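# Place orange-labeled carton on raised block within tape

## Task

Set the carton that carries the orange label down on top of the raised block so that no part of it extends beyond the blue tape outline. It only counts if the carton stays there by itself, not held by the robot; at the end, switch suction off and move the tool away.

## Robot and tools

Robot: one six-joint arm with a suction cup as its tool, plus one camera, cam_wrist (896x504 pixels), mounted on the wrist. Joint ranges in rad, base to gripper: shoulder pan -3.142 to 3.142, shoulder lift -6.283 to 6.283, elbow 0.000 to 3.142, wrists 1-3 -6.283 to 6.283. The elbow cannot fully straighten. Approximate intrinsics: fx=fy=477.101, cx=447.18, cy=251.874, with radial distortion.

Frame: the scene frame has its origin on the table surface below the arm base, +z up, and +y to the left when facing along +x. Positions are metres, orientations are quaternions in w,x,y,z order. The controlled point is the cup point, the middle of the cup rim; the cup opens along that point's own +z axis. Starting about 4 cm back from the rim, the tool body and camera stick out up to about 9 cm sideways, so leave room. At long reach the printed position may be slightly off.

execute_actions: argument actions is a list holding nothing, one action, or one wait; optional pictures (boolean) turns images on or off. An empty list just reports the state. An action is {"rows": [...], "steps": n}: 1 to 15 rows, steps 1 to 15 (default 15), each step lasting 1/30 s; one row per step, and the final row repeats if rows run short. A wait is {"steps": n} with n up to 300, counted from the previous result, so thinking time is included. A refused call does nothing to the robot.

Row layout: seven numbers, each between -1 and 1: dx, dy, dz, rx, ry, rz, suction. The first six are an offset, not a pose, expressed in the cup point's own axes and measured from the cup point pose shown in the most recent result (before any result in the scene shows it, or for a second call within the same reply, from where the robot stands when the action begins). Each row is taken from that same reference, not added to the previous row. Scale: 1.0 equals 0.6 m of translation or 180 degrees of rotation; rx, ry, rz form a single rotation vector. All-zero offsets are not a hold: they pull the arm back to the reference pose. Suction: a value above 0.01 switches it on, 0.01 or less switches it off, and it stays as last set.

Motion limits: each step the commanded pose is clipped to at most 100 mm and 16 degrees away from the measured pose, and the arm trails commands by roughly 0.17 s. When both cannot be met, position wins over orientation. A far target may need several calls; check the result and the Hand target line.

move: argument target is one row as above (same offset rule), driven in a straight line. speed is m/s, 0.002 to 0.5, default 0.25; turning is capped at twice that in rad/s. Paths run 0.5 to 10 s and stop short if longer. The path ignores obstacles, and actual speed may exceed the setting, mostly near full extension. stop_force (N, 13 to 80, not allowed in the first 0.2 s) ends the path when the wrist sensor feels that much extra push opposing the motion for two steps; the arm backs up two steps and holds. Use it with a very slow speed when approaching a surface; leave it out when moving away from something you press on, and do not rely on it during rotations. Suction value is applied at the start. The result has a move: line: done, off_target, moving, held, fault, or contact (stop_force fired), plus limits=paced (pose clipped) or limits=held (clearance check blocked steps), and the distance to target.

wait: seconds, 0 to 10; the robot gets nothing new meanwhile.

zoom_image: camera "cam_wrist" and region [x0, y0, x1, y1] in pixels from the top-left, no larger than 504 by 504, for a sharper look at the latest image.

finished_scene: pass the current scene's number; this ends it for good and reports whether the goal was met. Replying without any tool call also ends everything.

Result lines: pose and velocities of the cup point; Hand target (where the controller is heading); pose unreachable and HELD (clearance check altered or blocked steps; a mounting block counts as arm); joint positions and torques (torques include offsets, friction and noise, so treat loosely); Wrist force and Wrist torque along the cup point axes, offset up to about 5.5 N, noise up to about 3.4 N, saturating near 100 N, pointing back into the arm when pressing; no reading is harmless. suction_measured shows vacuum: near 0 means no seal, 0.83 or more is airtight. part_present goes to 1 at 0.50 and back to 0 below 0.45. MOTOR HOT appears from 70 °C; at 85 °C an OVER-TEMPERATURE FAULT locks the brakes until cooled.

Gripping: the rim is 36 mm wide. Press it flat onto a smooth face of the carton with suction on so it seals all round, away from edges, seams or holes. Under vacuum the cup shortens, so the carton sits up to 12 mm nearer the tool. To release, lower the carton until it rests on the block, turn suction off, then lift at least 15 mm. If the cup seals on the table, switch suction off to free it.

Cautions: the simulation keeps running while you think. The arm is stiff: a target only slightly beyond a firm contact can fault. A force of 150 N anywhere, or a joint reaching its load limit (shoulder pan 287, shoulder lift 287, elbow 130, wrists 46.9 N m), stops the arm for 10 s and drops the rest of the call. Approach slowly, avoid drops, slams and hard presses, and never push anything off the table. Loose objects may occasionally be nudged by an outside push, so confirm the carton stays fully inside the tape after letting go.

Each tool is called after "Emit:" as name(argument=value, ...), one argument or row to a line, values as JSON.

## Session

Emit:
execute_actions(
  actions=[],
)

Scene clock: 0.00 s of 5000.00 s.
end_effector_position=(+0.6272, -0.0041, +0.3040) suction_measured=0.00 part_present=0 end_effector_quat_wxyz=(+0.007, +0.003, +1.000, -0.001) end_effector_velocity=(-0.001, -0.000, -0.000) end_effector_angular_velocity=(+0.000, +0.001, -0.001)
Joint positions: [-0.281 -1.555  2.142 -2.158 -1.571  2.86 ]
Joint velocities: [-0.001 -0.     0.001  0.001  0.     0.   ]
Joint torques (N m, as the arm reports them, + toward a larger angle): no reading
Wrist force (N, on the end effector, along its own x y z axes, offset not removed): no reading
Wrist torque (N m, same axes, about the end effector's origin, offset not removed): no reading
Hand target: +0.627, -0.004, +0.304; +0.007, +0.003, +1.000, -0.001

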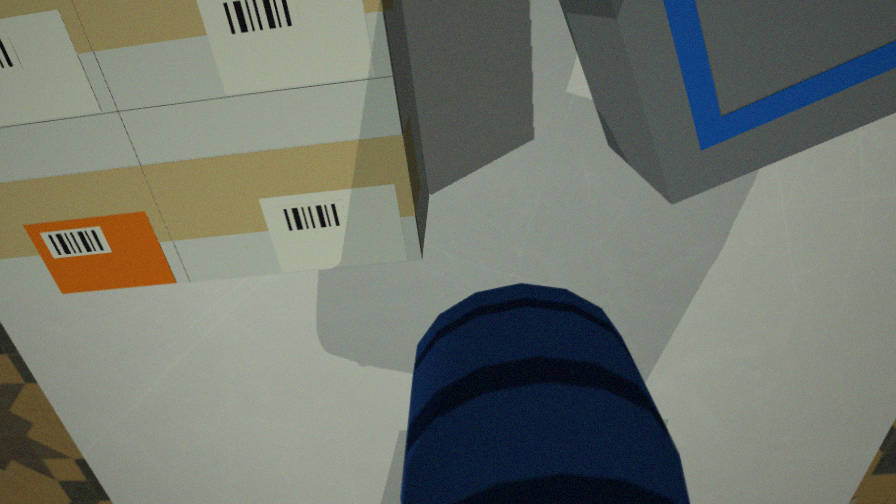

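Emit:
move(
  target=[0,0,-0.4,0,0,0,0],
)

Emit:
move(
  target=[-0.2,0,0,0,0,0,0],
)

Scene clock: 4.03 s of 5000.00 s.
end_effector_position=(+0.6240, -0.0038, +0.5440) suction_measured=0.00 part_present=0 end_effector_quat_wxyz=(+0.007, +0.003, +1.000, -0.001) end_effector_velocity=(-0.001, +0.000, -0.001) end_effector_angular_velocity=(+0.001, +0.005, +0.001)
Joint positions: [-0.281 -1.704  1.83  -1.696 -1.571  2.86 ]
Joint velocities: [ 0.     0.001 -0.     0.004  0.    -0.001]
Joint torques (N m, as the arm reports them, + toward a larger angle): [-13.24 -27.33 -53.87  -2.    -1.51  -2.78]
Wrist force (N, on the end effector, along its own x y z axes, offset not removed): [-0.4 -3.8 -1.1]
Wrist torque (N m, same axes, about the end effector's origin, offset not removed): [-0.42 -0.07 0.20]
Hand target: +0.624, -0.004, +0.544; +0.007, +0.003, +1.000, -0.001
Off the commanded pose: 0.000 m, 0 deg.
move: done

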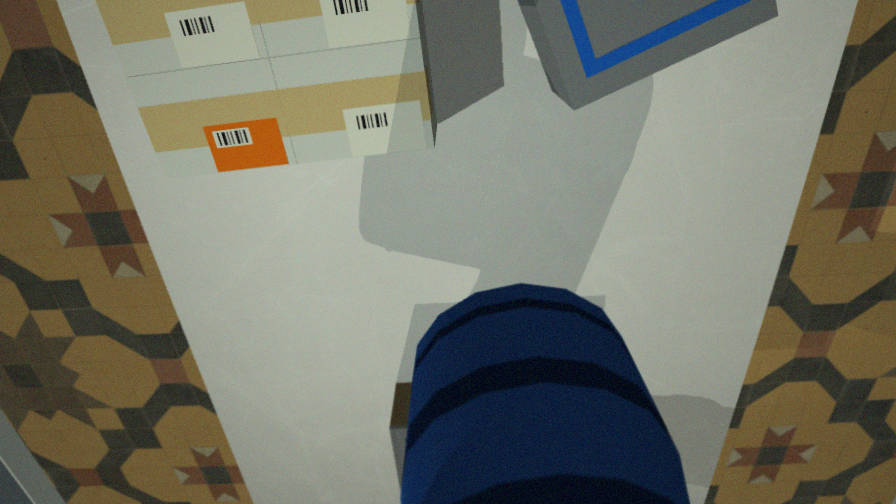

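Scene clock: 5.07 s of 5000.00 s.
end_effector_position=(+0.7440, -0.0045, +0.5454) suction_measured=0.00 part_present=0 end_effector_quat_wxyz=(+0.007, +0.003, +1.000, -0.001) end_effector_velocity=(+0.001, +0.000, -0.001) end_effector_angular_velocity=(-0.000, +0.000, +0.001)
Joint positions: [-0.235 -1.501  1.633 -1.703 -1.571  2.906]
Joint velocities: [ 0.     0.002 -0.001 -0.    -0.    -0.001]
Joint torques (N m, as the arm reports them, + toward a larger angle): [ 12.28 -41.98 -54.78  -1.92  -2.36   3.54]
Wrist force (N, on the end effector, along its own x y z axes, offset not removed): [1.9 -1.3 -4.8]
Wrist torque (N m, same axes, about the end effector's origin, offset not removed): [-0.36 -0.33 -0.02]
Hand target: +0.744, -0.005, +0.545; +0.007, +0.003, +1.000, -0.001
Off the commanded pose: 0.000 m, 0 deg.
move: done

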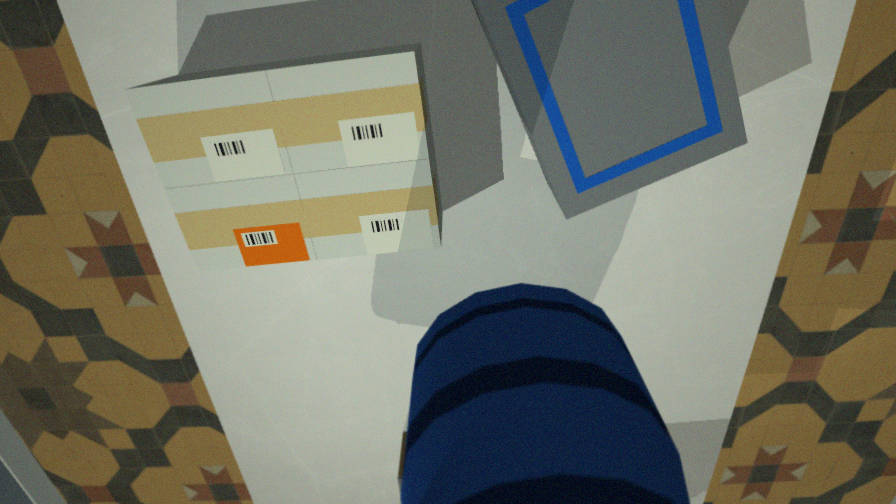

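Emit:
move(
  target=[0.272,0.404,0.55,0,0,0,0],
)

Scene clock: 33.03 s of 5000.00 s.
end_effector_position=(+0.5868, +0.2388, +0.2130) suction_measured=0.00 part_present=0 end_effector_quat_wxyz=(+0.007, +0.003, +1.000, -0.001) end_effector_velocity=(-0.000, +0.002, -0.001) end_effector_angular_velocity=(-0.000, -0.001, +0.002)
Joint positions: [ 0.114 -1.434  2.212 -2.349 -1.571  3.255]
Joint velocities: [ 0.004  0.002 -0.    -0.002 -0.     0.002]
Joint torques (N m, as the arm reports them, + toward a larger angle): [ 11.74 -39.84 -29.12  -6.12  -2.32   3.95]
Wrist force (N, on the end effector, along its own x y z axes, offset not removed): [0.8 -0.7 0.5]
Wrist torque (N m, same axes, about the end effector's origin, offset not removed): [0.22 -0.37 0.09]
Hand target: +0.587, +0.239, +0.213; +0.007, +0.003, +1.000, -0.001
Off the commanded pose: 0.000 m, 0 deg.
After step 90, 22.70 s passed at rest.
move: done

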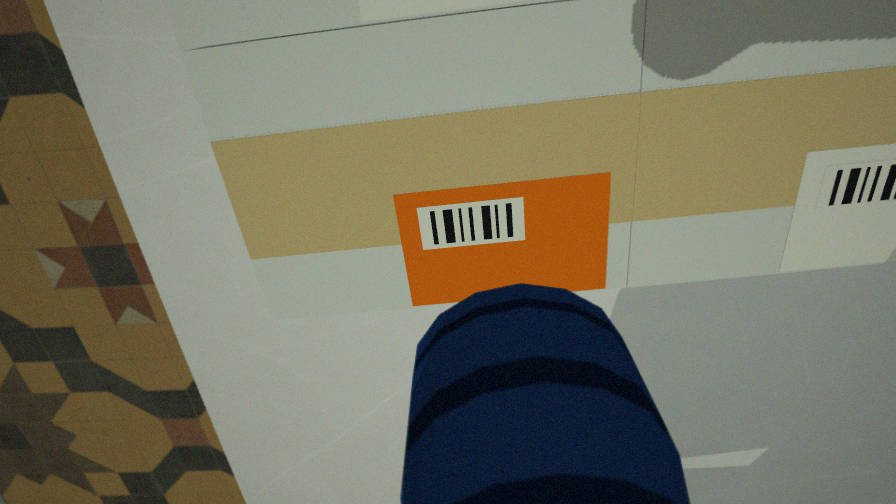

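Emit:
move(
  target=[-0.03,0.038,0.07,0,0,0,0],
  speed=0.08,
)

Scene clock: 41.63 s of 5000.00 s.
end_effector_position=(+0.6055, +0.2614, +0.1712) suction_measured=0.00 part_present=0 end_effector_quat_wxyz=(+0.007, +0.003, +1.000, -0.001) end_effector_velocity=(-0.000, +0.000, -0.002) end_effector_angular_velocity=(-0.000, +0.001, +0.000)
Joint positions: [ 0.147 -1.335  2.192 -2.428 -1.571  3.287]
Joint velocities: [ 0.     0.003  0.    -0.001  0.     0.   ]
Joint torques (N m, as the arm reports them, + toward a larger angle): [ 10.93 -46.16 -40.98  -5.54   2.19   3.26]
Wrist force (N, on the end effector, along its own x y z axes, offset not removed): [1.8 -2.3 -1.2]
Wrist torque (N m, same axes, about the end effector's origin, offset not removed): [-0.03 -0.44 0.19]
Hand target: +0.606, +0.261, +0.171; +0.007, +0.003, +1.000, -0.001
Off the commanded pose: 0.000 m, 0 deg.
After step 90, 4.57 s passed at rest.
move: done

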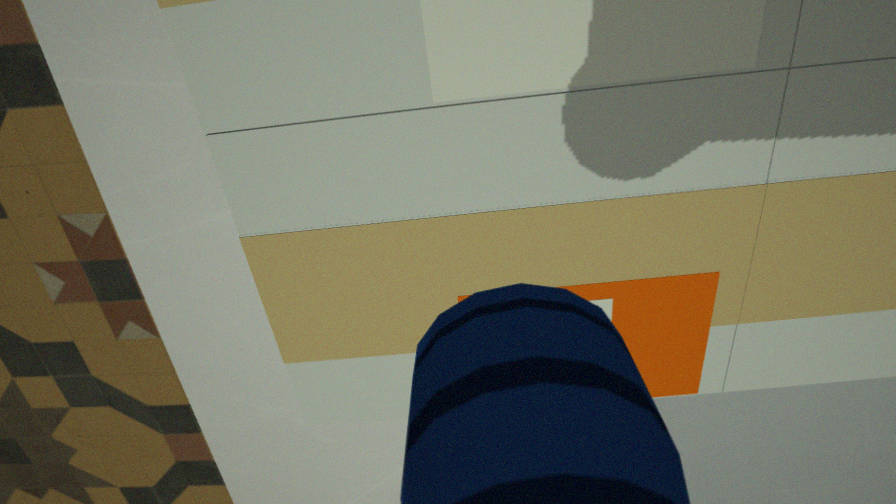

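Emit:
move(
  target=[-0.01,0.005,0.12,0,0,0,1],
  speed=0.012,
  stop_force=15,
)

Emit:
move(
  target=[0,0,-0.33,0,0,0,1],
  speed=0.15,
)

Scene clock: 53.80 s of 5000.00 s.
end_effector_position=(+0.6124, +0.2643, +0.0993) suction_measured=1.00 part_present=1 end_effector_quat_wxyz=(+0.007, +0.003, +1.000, -0.001) end_effector_velocity=(+0.000, -0.000, -0.002) end_effector_angular_velocity=(-0.000, +0.001, -0.000)
Joint positions: [ 0.15  -1.21   2.212 -2.573 -1.571  3.291]
Joint velocities: [-0.     0.003  0.    -0.003 -0.     0.   ]
Joint torques (N m, as the arm reports them, + toward a larger angle): [ 13.4  -51.97 -26.46  -6.58   0.89   3.75]
Wrist force (N, on the end effector, along its own x y z axes, offset not removed): [0.5 -0.9 4.3]
Wrist torque (N m, same axes, about the end effector's origin, offset not removed): [-0.14 0.31 0.08]
Hand target: +0.612, +0.264, +0.099; +0.007, +0.003, +1.000, -0.001
Off the commanded pose: 0.000 m, 0 deg.
After step 90, 2.93 s passed at rest.
move: done

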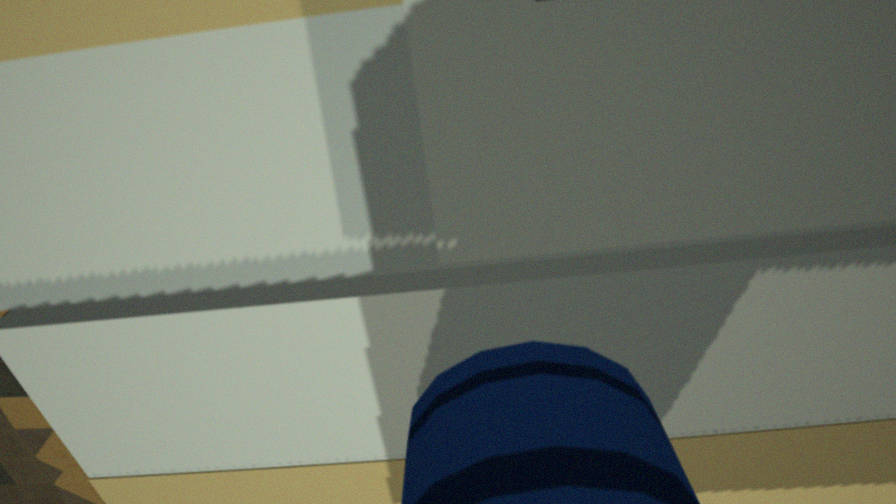

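Scene clock: 55.57 s of 5000.00 s.
end_effector_position=(+0.6098, +0.2646, +0.2974) suction_measured=1.00 part_present=1 end_effector_quat_wxyz=(+0.007, +0.003, +1.000, -0.001) end_effector_velocity=(-0.000, -0.000, +0.001) end_effector_angular_velocity=(-0.000, +0.002, -0.000)
Joint positions: [ 0.15  -1.488  2.083 -2.167 -1.571  3.291]
Joint velocities: [-0.    -0.002 -0.002  0.005 -0.     0.   ]
Joint torques (N m, as the arm reports them, + toward a larger angle): [-12.12 -61.91 -50.91  -2.57   1.97  -1.63]
Wrist force (N, on the end effector, along its own x y z axes, offset not removed): [0.5 -3.5 3.7]
Wrist torque (N m, same axes, about the end effector's origin, offset not removed): [-0.35 -0.22 0.18]
Hand target: +0.610, +0.265, +0.298; +0.007, +0.003, +1.000, -0.001
Off the commanded pose: 0.000 m, 0 deg.
move: done

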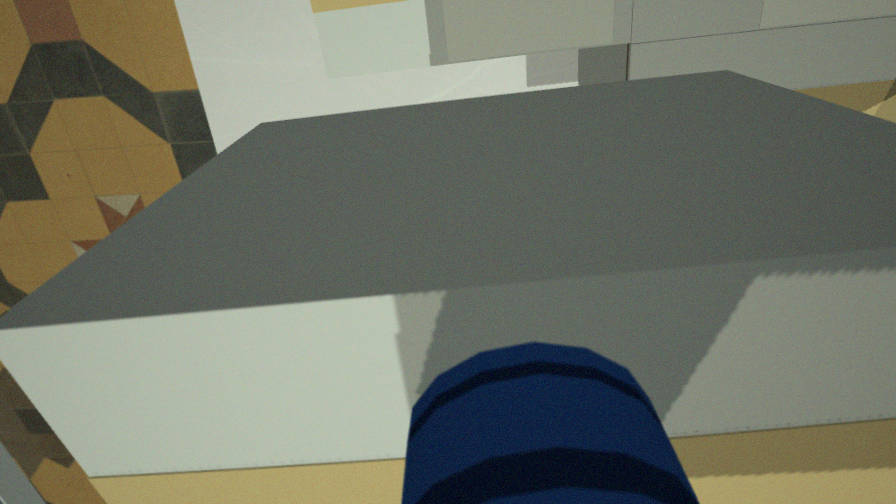

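Emit:
move(
  target=[-0.30,-0.745,-0.05,0,0,0.394,1],
  speed=0.2,
)

Emit:
move(
  target=[0,0,0.12,0,0,0,1],
  speed=0.08,
)

Scene clock: 65.33 s of 5000.00 s.
end_effector_position=(+0.7862, -0.1840, +0.3301) suction_measured=1.00 part_present=1 end_effector_quat_wxyz=(+0.006, +0.582, +0.813, +0.004) end_effector_velocity=(+0.000, -0.001, +0.000) end_effector_angular_velocity=(-0.001, +0.001, -0.003)
Joint positions: [-0.44  -1.293  1.785 -2.062 -1.57   3.939]
Joint velocities: [-0.001  0.001 -0.002  0.002 -0.001  0.002]
Joint torques (N m, as the arm reports them, + toward a larger angle): [-11.09 -59.91 -54.19  -2.83  -2.56   3.68]
Wrist force (N, on the end effector, along its own x y z axes, offset not removed): [-0.1 -1.6 7.9]
Wrist torque (N m, same axes, about the end effector's origin, offset not removed): [0.08 0.08 0.11]
Hand target: +0.786, -0.184, +0.330; +0.006, +0.583, +0.813, +0.003
Off the commanded pose: 0.001 m, 0 deg.
After step 90, 3.20 s passed at rest.
move: done

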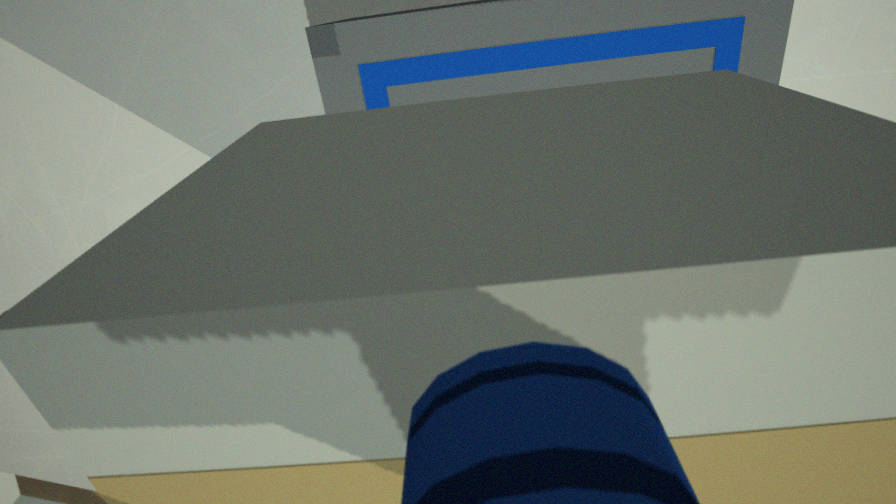

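Scene clock: 66.60 s of 5000.00 s.
end_effector_position=(+0.7871, -0.1841, +0.2582) suction_measured=1.00 part_present=1 end_effector_quat_wxyz=(+0.006, +0.582, +0.813, +0.004) end_effector_velocity=(+0.001, +0.000, -0.001) end_effector_angular_velocity=(-0.001, -0.001, +0.001)
Joint positions: [-0.44  -1.23   1.845 -2.186 -1.57   3.939]
Joint velocities: [ 0.     0.001  0.    -0.003 -0.    -0.001]
Joint torques (N m, as the arm reports them, + toward a larger angle): [ 11.1  -62.95 -38.14  -5.95   1.18  -2.16]
Wrist force (N, on the end effector, along its own x y z axes, offset not removed): [0.3 -4.3 10.2]
Wrist torque (N m, same axes, about the end effector's origin, offset not removed): [-0.49 -0.34 0.17]
Hand target: +0.787, -0.184, +0.258; +0.006, +0.582, +0.813, +0.004
Off the commanded pose: 0.000 m, 0 deg.
move: done

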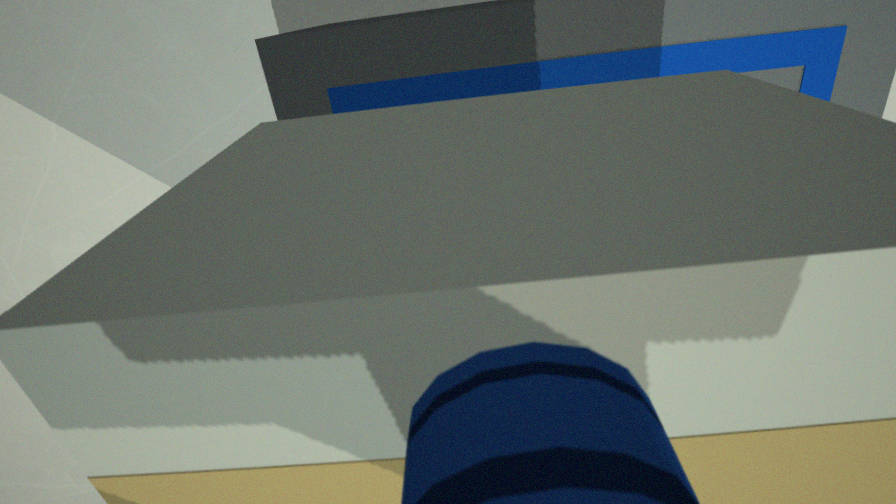

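Emit:
move(
  target=[0.01,-0.07,0.03,0,0,0,1],
  speed=0.05,
)

Emit:
move(
  target=[0,0,0.08,0,0,0,1],
  speed=0.008,
  stop_force=13,
)

Scene clock: 73.97 s of 5000.00 s.
end_effector_position=(+0.7457, -0.1920, +0.2397) suction_measured=1.00 part_present=1 end_effector_quat_wxyz=(+0.006, +0.582, +0.813, +0.004) end_effector_velocity=(+0.001, -0.001, +0.002) end_effector_angular_velocity=(-0.002, -0.003, +0.002)
Joint positions: [-0.473 -1.266  1.935 -2.24  -1.57   3.906]
Joint velocities: [-0.    -0.001 -0.001 -0.001 -0.    -0.003]
Joint torques (N m, as the arm reports them, + toward a larger angle): [-13.71 -78.62 -36.08  -6.72  -1.72  -3.04]
Wrist force (N, on the end effector, along its own x y z axes, offset not removed): [2.1 -4.4 6.4]
Wrist torque (N m, same axes, about the end effector's origin, offset not removed): [-0.67 -0.67 0.15]
Hand target: +0.746, -0.192, +0.240; +0.006, +0.582, +0.813, +0.004
Off the commanded pose: 0.000 m, 0 deg.
After step 90, 3.07 s passed at rest.
move: done

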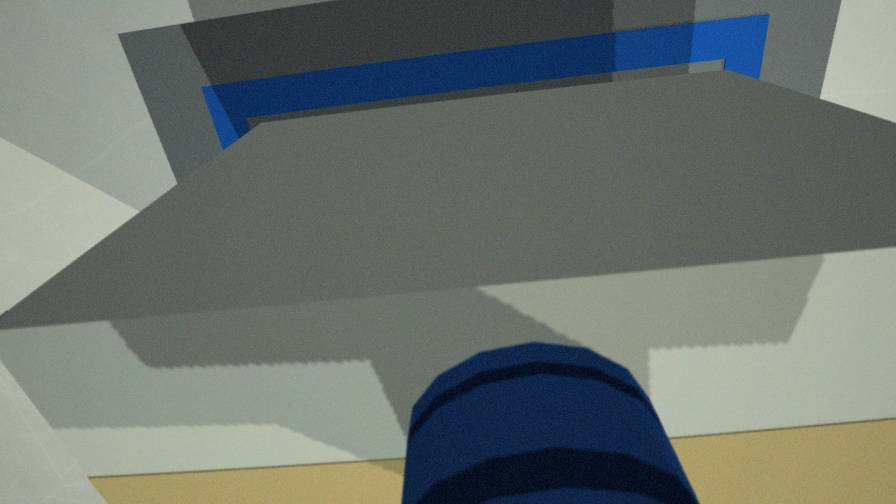

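Scene clock: 77.27 s of 5000.00 s.
end_effector_position=(+0.7461, -0.1920, +0.2163) suction_measured=1.00 part_present=1 end_effector_quat_wxyz=(+0.006, +0.582, +0.813, +0.004) end_effector_velocity=(-0.000, +0.000, +0.003) end_effector_angular_velocity=(+0.001, +0.001, -0.000)
Joint positions: [-0.473 -1.24   1.951 -2.282 -1.57   3.906]
Joint velocities: [-0.    -0.003 -0.002  0.007  0.     0.   ]
Joint torques (N m, as the arm reports them, + toward a larger angle): [ 11.03 -63.46 -32.98  -0.06  -1.75   2.15]
Wrist force (N, on the end effector, along its own x y z axes, offset not removed): [-0.3 1.8 -14.8]
Wrist torque (N m, same axes, about the end effector's origin, offset not removed): [0.24 -0.36 0.19]
Hand target: +0.746, -0.192, +0.217; +0.006, +0.582, +0.813, +0.004
Off the commanded pose: 0.025 m, 0 deg.
move: contact

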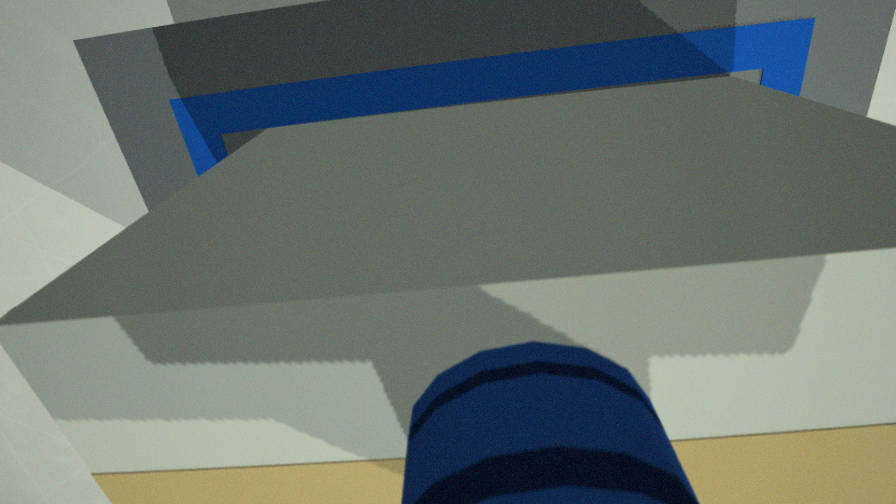

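Emit:
execute_actions(
  actions=[
    {"rows":[[0,0,-0.006,0,0,0,0]]},
  ],
  pictures=false,
)

Emit:
move(
  target=[0,0,-0.2,0,0,0,0],
  speed=0.1,
)

Emit:
finished_scene(
  scene=1,
)

Scene clock: 81.30 s of 5000.00 s.
end_effector_position=(+0.7460, -0.1920, +0.2199) suction_measured=0.00 part_present=0 end_effector_quat_wxyz=(+0.006, +0.582, +0.813, +0.004) end_effector_velocity=(+0.001, -0.001, +0.001) end_effector_angular_velocity=(-0.001, -0.002, -0.001)
Joint positions: [-0.473 -1.244  1.949 -2.276 -1.57   3.906]
Joint velocities: [-0.    -0.    -0.001 -0.001  0.     0.001]
Joint torques (N m, as the arm reports them, + toward a larger angle): [  2.31 -68.97 -40.14  -1.3   -1.83   2.1 ]
Wrist force (N, on the end effector, along its own x y z axes, offset not removed): [1.5 -0.4 -10.5]
Wrist torque (N m, same axes, about the end effector's origin, offset not removed): [0.06 0.01 0.33]
Hand target: +0.746, -0.192, +0.220; +0.006, +0.582, +0.813, +0.004
Off the commanded pose: 0.000 m, 0 deg.
Steps of this call (steps 1 to 90: nothing new was sent; then 0.53 s passed at rest; steps 91 to 105: all 15 steps of this action). Readings (end_effector_position | what the end effector reports):
91: (+0.7461, -0.1920, +0.2165) | suction_measured=0.79 part_present=1
92: (+0.7461, -0.1920, +0.2170) | suction_measured=0.26 part_present=0
94: (+0.7461, -0.1920, +0.2186) | suction_measured=0.00 part_present=0
98: (+0.7460, -0.1920, +0.2197) | suction_measured=0.00 part_present=0
105: the state above

Scene clock: 83.17 s of 5000.00 s.
end_effector_position=(+0.7444, -0.1918, +0.3399) suction_measured=0.00 part_present=0 end_effector_quat_wxyz=(+0.006, +0.582, +0.813, +0.004) end_effector_velocity=(+0.001, +0.000, +0.002) end_effector_angular_velocity=(-0.001, -0.001, +0.002)
Joint positions: [-0.473 -1.36   1.851 -2.061 -1.57   3.906]
Joint velocities: [ 0.001 -0.    -0.003  0.002 -0.    -0.001]
Joint torques (N m, as the arm reports them, + toward a larger angle): [ -0.75 -69.72 -51.08  -2.44  -0.43   2.19]
Wrist force (N, on the end effector, along its own x y z axes, offset not removed): [4.5 -1.9 -2.9]
Wrist torque (N m, same axes, about the end effector's origin, offset not removed): [-0.30 -0.94 0.24]
Hand target: +0.744, -0.192, +0.340; +0.006, +0.582, +0.813, +0.004
Off the commanded pose: 0.000 m, 0 deg.
move: done

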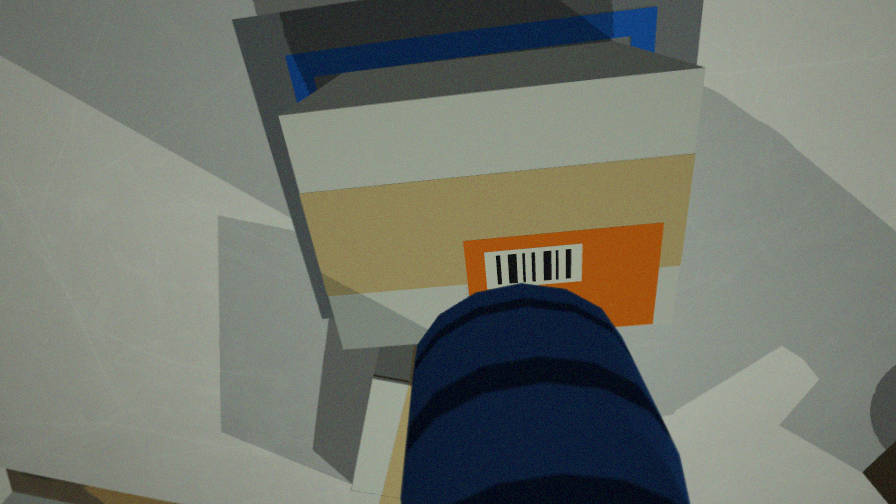

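The scene is finished: the task was done.


## Next scene

The same job, from a new start.

Emit:
move(
  target=[-0.15,0,-0.4,0,0,0,0],
)

Scene clock: 1.57 s of 5000.00 s.
end_effector_position=(+0.7140, -0.0044, +0.5450) suction_measured=0.00 part_present=0 end_effector_quat_wxyz=(+0.007, +0.003, +1.000, -0.001) end_effector_velocity=(+0.000, +0.000, +0.001) end_effector_angular_velocity=(-0.000, -0.001, +0.001)
Joint positions: [-0.245 -1.551  1.686 -1.706 -1.571  2.896]
Joint velocities: [ 0.     0.    -0.003  0.002 -0.    -0.001]
Joint torques (N m, as the arm reports them, + toward a larger angle): [ 11.98 -38.3  -55.2   -1.97  -2.44   3.92]
Wrist force (N, on the end effector, along its own x y z axes, offset not removed): [0.1 -2.4 -4.0]
Wrist torque (N m, same axes, about the end effector's origin, offset not removed): [-0.13 0.05 0.15]
Hand target: +0.714, -0.004, +0.545; +0.007, +0.003, +1.000, -0.001
Off the commanded pose: 0.000 m, 0 deg.
move: done

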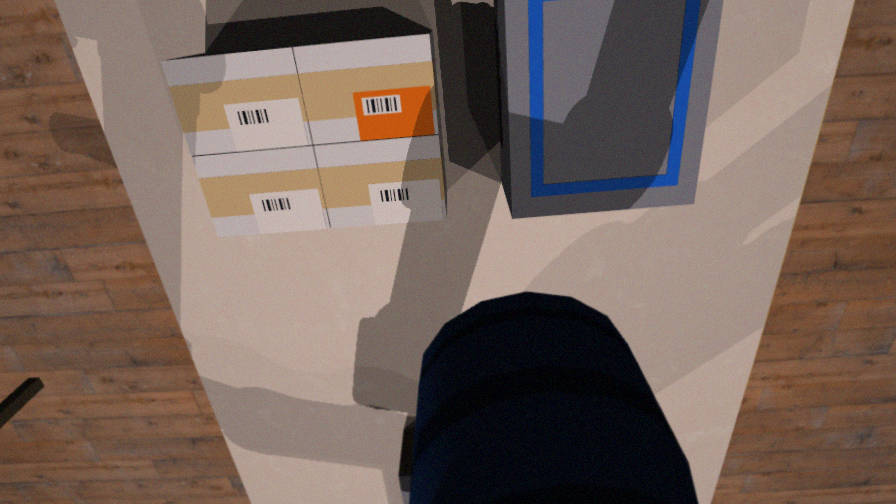

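Emit:
move(
  target=[0.02,0.175,0.533,0,0,0,0],
)

Scene clock: 7.70 s of 5000.00 s.
end_effector_position=(+0.7070, +0.1004, +0.2249) suction_measured=0.00 part_present=0 end_effector_quat_wxyz=(+0.007, +0.003, +1.000, -0.001) end_effector_velocity=(+0.001, +0.001, -0.000) end_effector_angular_velocity=(-0.001, -0.001, +0.001)
Joint positions: [-0.099 -1.329  2.054 -2.296 -1.571  3.042]
Joint velocities: [ 0.001  0.001 -0.001 -0.001 -0.    -0.   ]
Joint torques (N m, as the arm reports them, + toward a larger angle): [ 11.21 -47.81 -31.18  -5.3   -2.22   3.8 ]
Wrist force (N, on the end effector, along its own x y z axes, offset not removed): [1.5 -0.6 -3.8]
Wrist torque (N m, same axes, about the end effector's origin, offset not removed): [0.17 -0.50 0.30]
Hand target: +0.707, +0.100, +0.225; +0.007, +0.003, +1.000, -0.001
Off the commanded pose: 0.000 m, 0 deg.
After step 90, 1.23 s passed at rest.
move: done

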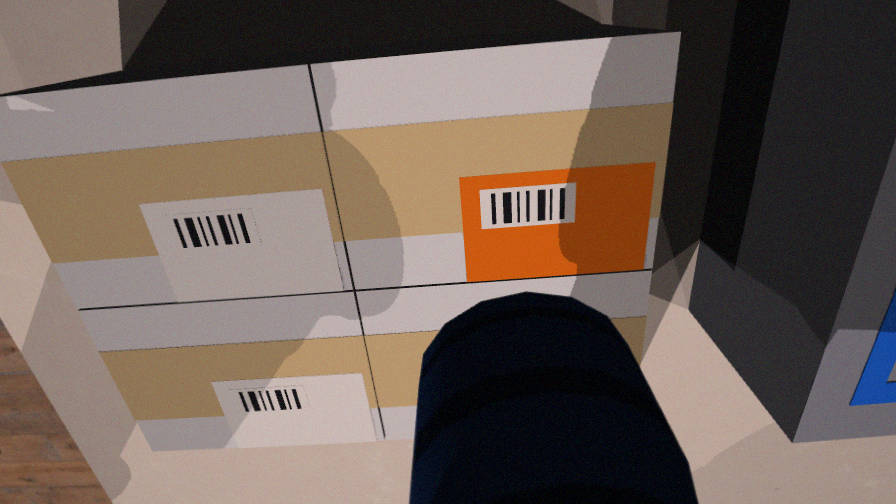

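Emit:
move(
  target=[-0.008,0.004,0.13,0,0,0,0],
  speed=0.1,
)

Emit:
move(
  target=[0,0,0.12,0,0,0,1],
  speed=0.012,
  stop_force=15,
)

Emit:
move(
  target=[0,0,-0.42,0,0,0,1],
  speed=0.15,
)

Emit:
move(
  target=[0,-0.41,0,0,0,0.5,1],
  speed=0.2,
)

Scene clock: 17.63 s of 5000.00 s.
end_effector_position=(+0.7128, +0.1027, +0.1469) suction_measured=0.00 part_present=0 end_effector_quat_wxyz=(+0.007, +0.003, +1.000, -0.001) end_effector_velocity=(+0.001, +0.001, -0.001) end_effector_angular_velocity=(-0.000, -0.001, +0.001)
Joint positions: [-0.095 -1.218  2.09  -2.442 -1.571  3.046]
Joint velocities: [ 0.001  0.002 -0.001 -0.002  0.    -0.   ]
Joint torques (N m, as the arm reports them, + toward a larger angle): [ 11.23 -53.1  -26.9   -5.57  -0.04   3.8 ]
Wrist force (N, on the end effector, along its own x y z axes, offset not removed): [4.2 -1.4 -0.2]
Wrist torque (N m, same axes, about the end effector's origin, offset not removed): [-0.04 -0.72 0.01]
Hand target: +0.713, +0.103, +0.147; +0.007, +0.003, +1.000, -0.001
Off the commanded pose: 0.000 m, 0 deg.
After step 90, 5.73 s passed at rest.
move: done

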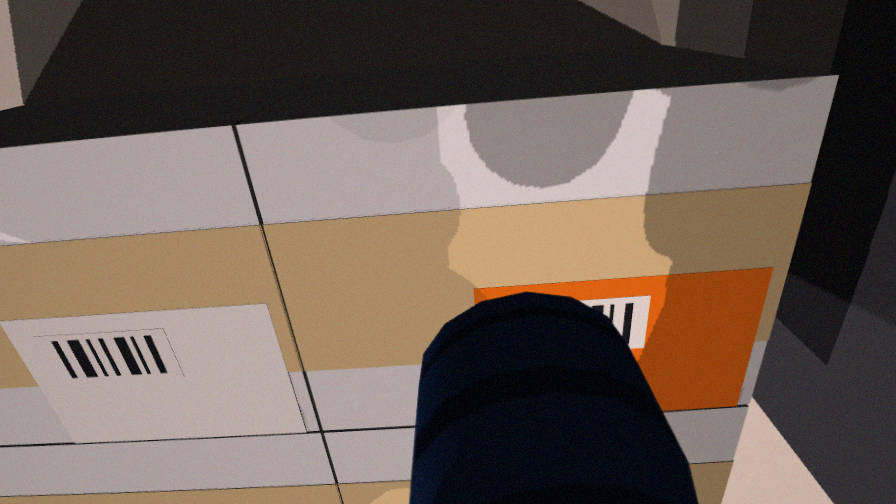

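Scene clock: 23.10 s of 5000.00 s.
end_effector_position=(+0.7135, +0.1026, +0.0859) suction_measured=0.94 part_present=1 end_effector_quat_wxyz=(+0.007, +0.003, +1.000, -0.001) end_effector_velocity=(-0.002, +0.000, +0.002) end_effector_angular_velocity=(+0.000, +0.004, +0.001)
Joint positions: [-0.095 -1.126  2.111 -2.556 -1.571  3.046]
Joint velocities: [ 0.    -0.004  0.001  0.008 -0.    -0.001]
Joint torques (N m, as the arm reports them, + toward a larger angle): [  1.06 -59.72 -26.51   0.27   0.03   2.67]
Wrist force (N, on the end effector, along its own x y z axes, offset not removed): [5.9 0.8 -26.0]
Wrist torque (N m, same axes, about the end effector's origin, offset not removed): [0.32 -0.73 0.11]
Hand target: +0.714, +0.103, +0.086; +0.007, +0.003, +1.000, -0.001
Off the commanded pose: 0.011 m, 0 deg.
move: contact

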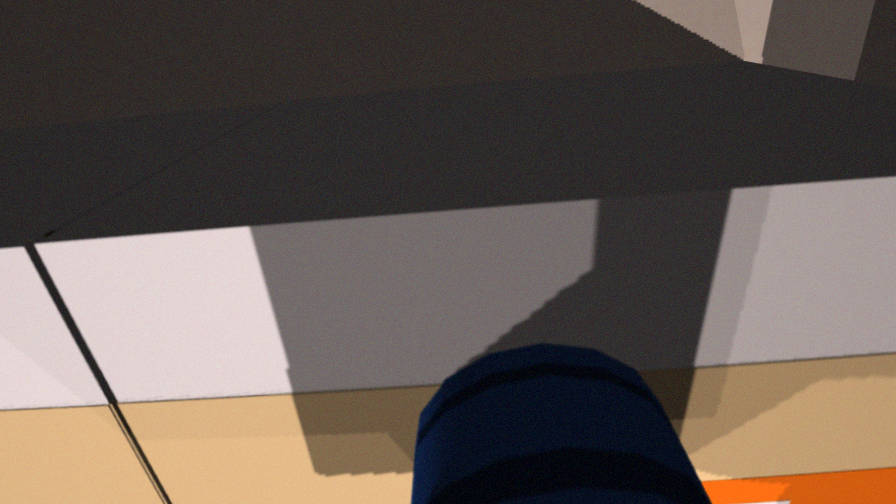

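Scene clock: 25.27 s of 5000.00 s.
end_effector_position=(+0.7102, +0.1030, +0.3381) suction_measured=0.94 part_present=1 end_effector_quat_wxyz=(+0.007, +0.003, +1.000, -0.001) end_effector_velocity=(-0.000, -0.001, +0.000) end_effector_angular_velocity=(+0.000, +0.001, -0.002)
Joint positions: [-0.095 -1.439  1.948 -2.08  -1.571  3.046]
Joint velocities: [-0.001 -0.001 -0.     0.002  0.     0.001]
Joint torques (N m, as the arm reports them, + toward a larger angle): [-12.11 -67.31 -51.88  -2.36   1.01  -0.7 ]
Wrist force (N, on the end effector, along its own x y z axes, offset not removed): [5.4 -2.0 0.6]
Wrist torque (N m, same axes, about the end effector's origin, offset not removed): [-0.18 -0.93 0.07]
Hand target: +0.710, +0.103, +0.338; +0.007, +0.003, +1.000, -0.001
Off the commanded pose: 0.000 m, 0 deg.
move: done

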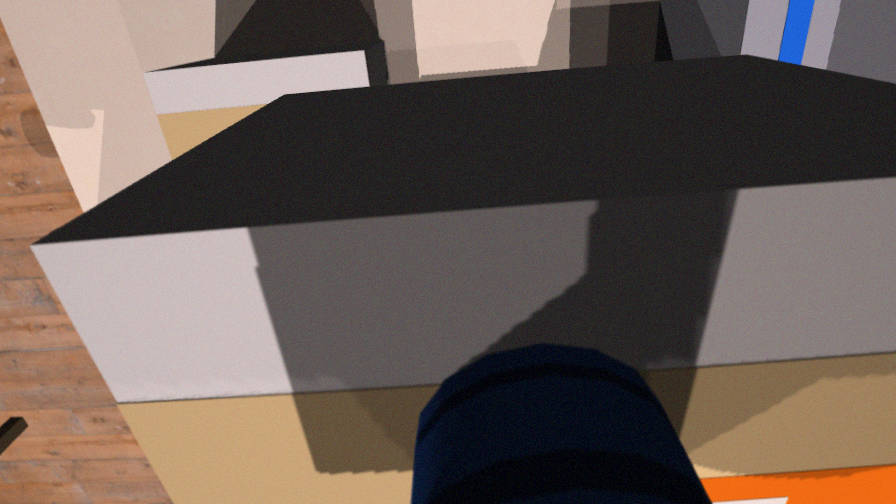

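Scene clock: 29.63 s of 5000.00 s.
end_effector_position=(+0.7085, -0.1432, +0.3384) suction_measured=0.94 part_present=1 end_effector_quat_wxyz=(+0.005, +0.709, +0.705, +0.004) end_effector_velocity=(-0.000, -0.001, -0.000) end_effector_angular_velocity=(-0.000, +0.002, -0.005)
Joint positions: [-0.435 -1.431  1.938 -2.078 -1.57   4.276]
Joint velocities: [-0.001  0.001 -0.001  0.001 -0.001  0.005]
Joint torques (N m, as the arm reports them, + toward a larger angle): [-11.06 -46.29 -52.28  -2.72  -1.84   4.04]
Wrist force (N, on the end effector, along its own x y z axes, offset not removed): [-0.7 -0.4 0.5]
Wrist torque (N m, same axes, about the end effector's origin, offset not removed): [0.16 -0.03 0.38]
Hand target: +0.709, -0.143, +0.338; +0.005, +0.709, +0.705, +0.004
Off the commanded pose: 0.000 m, 0 deg.
move: done

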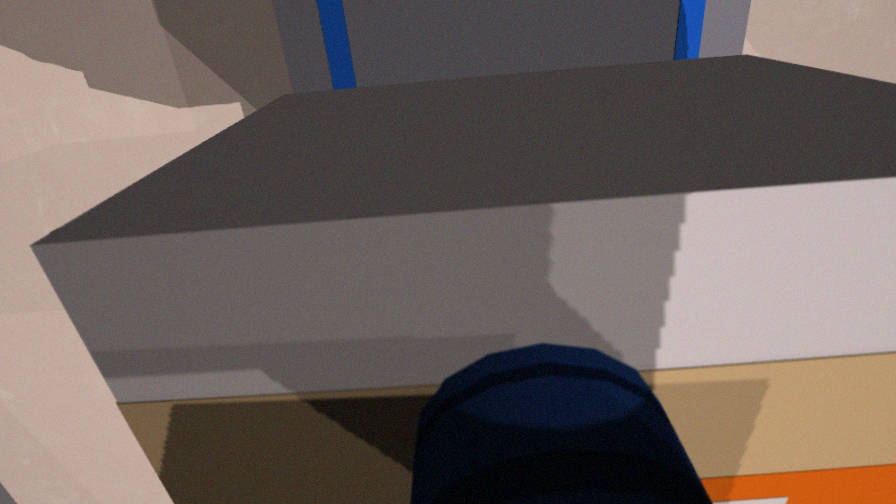

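Too far back; move forward and lower.

Emit:
move(
  target=[-0.05,-0.02,0.12,0,0,0,1],
  speed=0.06,
)

Scene clock: 34.20 s of 5000.00 s.
end_effector_position=(+0.6973, -0.1733, +0.2663) suction_measured=0.94 part_present=1 end_effector_quat_wxyz=(+0.005, +0.709, +0.705, +0.004) end_effector_velocity=(-0.000, -0.000, -0.001) end_effector_angular_velocity=(-0.000, -0.000, +0.001)
Joint positions: [-0.481 -1.369  2.014 -2.215 -1.571  4.23 ]
Joint velocities: [-0.001  0.001  0.001 -0.003  0.    -0.002]
Joint torques (N m, as the arm reports them, + toward a larger angle): [-10.17 -49.06 -35.34  -6.23   2.04  -3.47]
Wrist force (N, on the end effector, along its own x y z axes, offset not removed): [-3.6 -0.6 3.0]
Wrist torque (N m, same axes, about the end effector's origin, offset not removed): [0.18 0.47 -0.04]
Hand target: +0.697, -0.173, +0.266; +0.005, +0.709, +0.705, +0.004
Off the commanded pose: 0.000 m, 0 deg.
move: done

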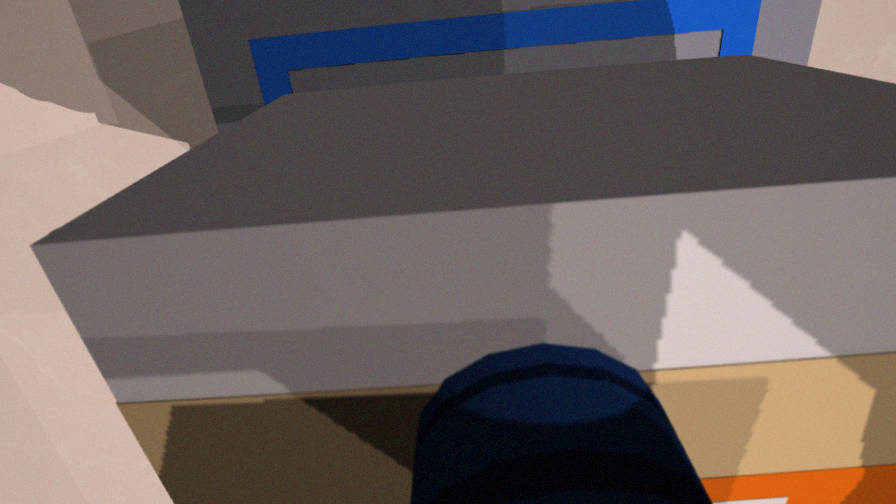

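Emit:
move(
  target=[-0.012,0,0.03,0,0,0,1],
  speed=0.04,
)

Emit:
move(
  target=[0,0,0.1,0,0,0,1],
  speed=0.008,
  stop_force=13,
)

Emit:
execute_actions(
  actions=[
    {"rows":[[0,0,-0.006,0,0,0,0]]},
  ],
)

Emit:
move(
  target=[0,0,-0.2,0,0,0,0],
  speed=0.1,
)

Scene clock: 45.60 s of 5000.00 s.
end_effector_position=(+0.6975, -0.1804, +0.2483) suction_measured=0.94 part_present=1 end_effector_quat_wxyz=(+0.005, +0.709, +0.705, +0.004) end_effector_velocity=(+0.000, -0.001, -0.001) end_effector_angular_velocity=(-0.000, -0.001, -0.001)
Joint positions: [-0.49  -1.347  2.025 -2.248 -1.57   4.221]
Joint velocities: [-0.001  0.002  0.001 -0.003  0.    -0.   ]
Joint torques (N m, as the arm reports them, + toward a larger angle): [-11.1  -52.79 -36.15  -5.87   0.94  -3.39]
Wrist force (N, on the end effector, along its own x y z axes, offset not removed): [4.6 1.8 8.8]
Wrist torque (N m, same axes, about the end effector's origin, offset not removed): [0.45 -0.94 0.06]
Hand target: +0.697, -0.180, +0.248; +0.005, +0.709, +0.705, +0.004
Off the commanded pose: 0.000 m, 0 deg.
After step 90, 7.60 s passed at rest.
move: done

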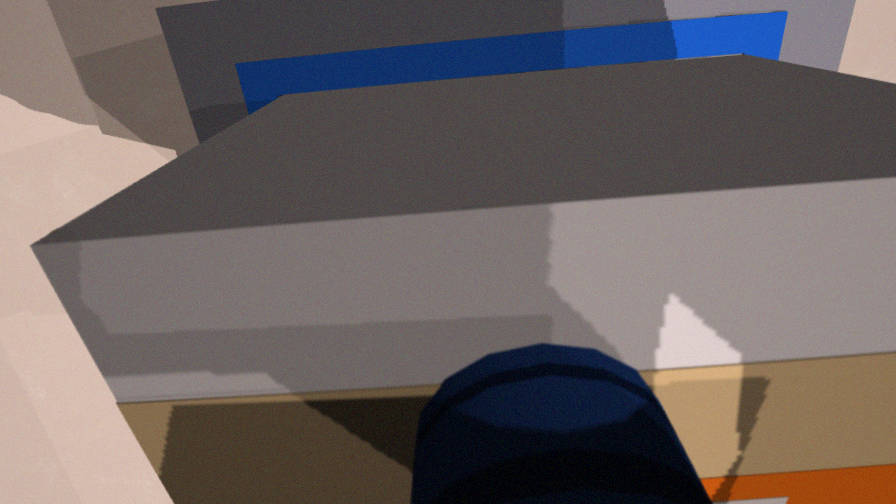

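Scene clock: 51.23 s of 5000.00 s.
end_effector_position=(+0.6980, -0.1805, +0.2063) suction_measured=0.94 part_present=1 end_effector_quat_wxyz=(+0.005, +0.709, +0.705, +0.004) end_effector_velocity=(-0.001, +0.001, +0.002) end_effector_angular_velocity=(+0.001, +0.002, +0.003)
Joint positions: [-0.49  -1.296  2.054 -2.329 -1.57   4.221]
Joint velocities: [ 0.001 -0.003 -0.001  0.006 -0.    -0.001]
Joint torques (N m, as the arm reports them, + toward a larger angle): [  9.91 -61.15 -34.9   -0.11   0.79   3.94]
Wrist force (N, on the end effector, along its own x y z axes, offset not removed): [2.1 4.3 -14.5]
Wrist torque (N m, same axes, about the end effector's origin, offset not removed): [0.42 -0.68 0.27]
Hand target: +0.698, -0.181, +0.207; +0.005, +0.709, +0.705, +0.004
Off the commanded pose: 0.018 m, 0 deg.
move: contact

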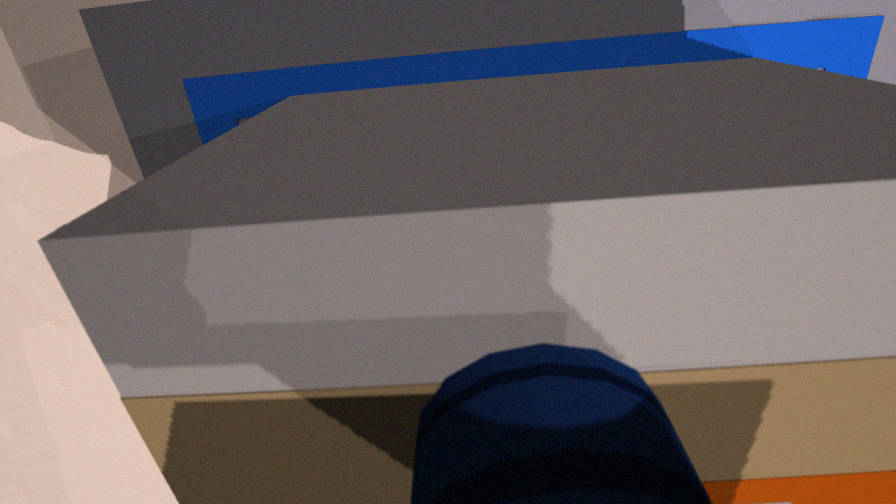

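Scene clock: 51.73 s of 5000.00 s.
end_effector_position=(+0.6980, -0.1805, +0.2099) suction_measured=0.00 part_present=0 end_effector_quat_wxyz=(+0.005, +0.709, +0.705, +0.004) end_effector_velocity=(+0.001, -0.001, +0.001) end_effector_angular_velocity=(-0.001, -0.002, -0.000)
Joint positions: [-0.49  -1.301  2.052 -2.322 -1.57   4.221]
Joint velocities: [-0.001 -0.    -0.002  0.     0.    -0.   ]
Joint torques (N m, as the arm reports them, + toward a larger angle): [  9.76 -63.31 -37.72  -0.49   0.57   3.87]
Wrist force (N, on the end effector, along its own x y z axes, offset not removed): [-0.3 -4.3 -15.9]
Wrist torque (N m, same axes, about the end effector's origin, offset not removed): [-0.46 -0.04 0.24]
Hand target: +0.698, -0.180, +0.210; +0.005, +0.709, +0.705, +0.004
Off the commanded pose: 0.000 m, 0 deg.
Steps of this call (steps 1 to 15: all 15 steps of this action). Readings (end_effector_position | what the end effector reports):
1: (+0.6980, -0.1805, +0.2063) | suction_measured=0.80 part_present=1
2: (+0.6980, -0.1805, +0.2067) | suction_measured=0.31 part_present=0
4: (+0.6979, -0.1805, +0.2084) | suction_measured=0.00 part_present=0
8: (+0.6979, -0.1805, +0.2096) | suction_measured=0.00 part_present=0
15: the state above

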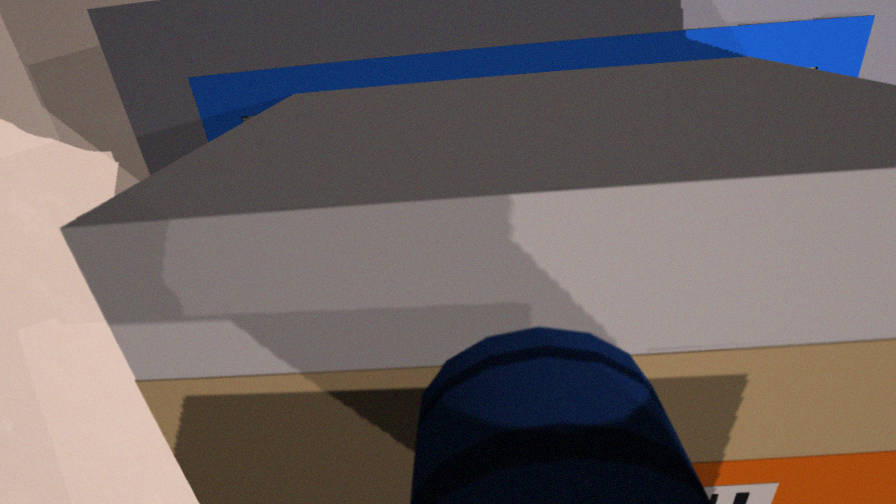

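Scene clock: 53.60 s of 5000.00 s.
end_effector_position=(+0.6964, -0.1803, +0.3299) suction_measured=0.00 part_present=0 end_effector_quat_wxyz=(+0.005, +0.709, +0.705, +0.004) end_effector_velocity=(-0.000, -0.000, +0.001) end_effector_angular_velocity=(+0.000, +0.001, -0.001)
Joint positions: [-0.49  -1.429  1.953 -2.095 -1.57   4.221]
Joint velocities: [-0.    -0.001 -0.001  0.002  0.     0.001]
Joint torques (N m, as the arm reports them, + toward a larger angle): [ -3.51 -64.84 -49.64  -1.64   1.6    1.82]
Wrist force (N, on the end effector, along its own x y z axes, offset not removed): [1.4 -0.3 -0.5]
Wrist torque (N m, same axes, about the end effector's origin, offset not removed): [-0.11 -0.35 0.13]
Hand target: +0.696, -0.180, +0.330; +0.005, +0.709, +0.705, +0.004
Off the commanded pose: 0.000 m, 0 deg.
move: done

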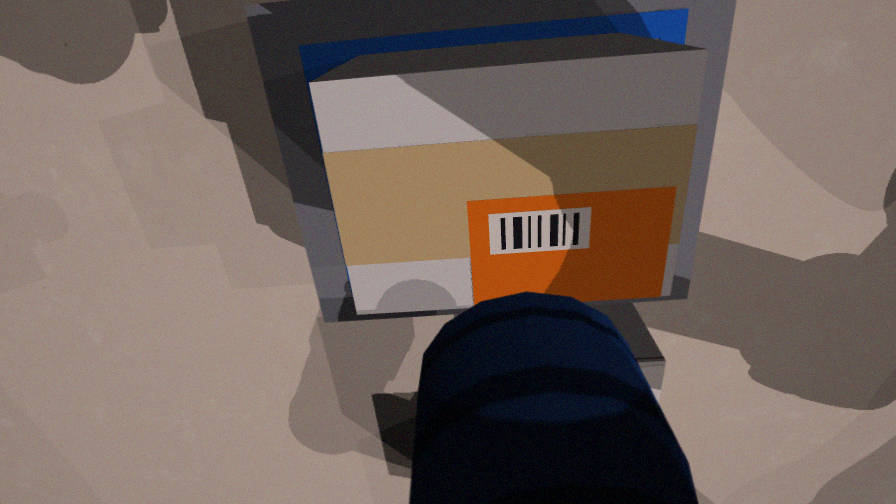

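Emit:
finished_scene(
  scene=2,
)

The scene is finished: the task was done.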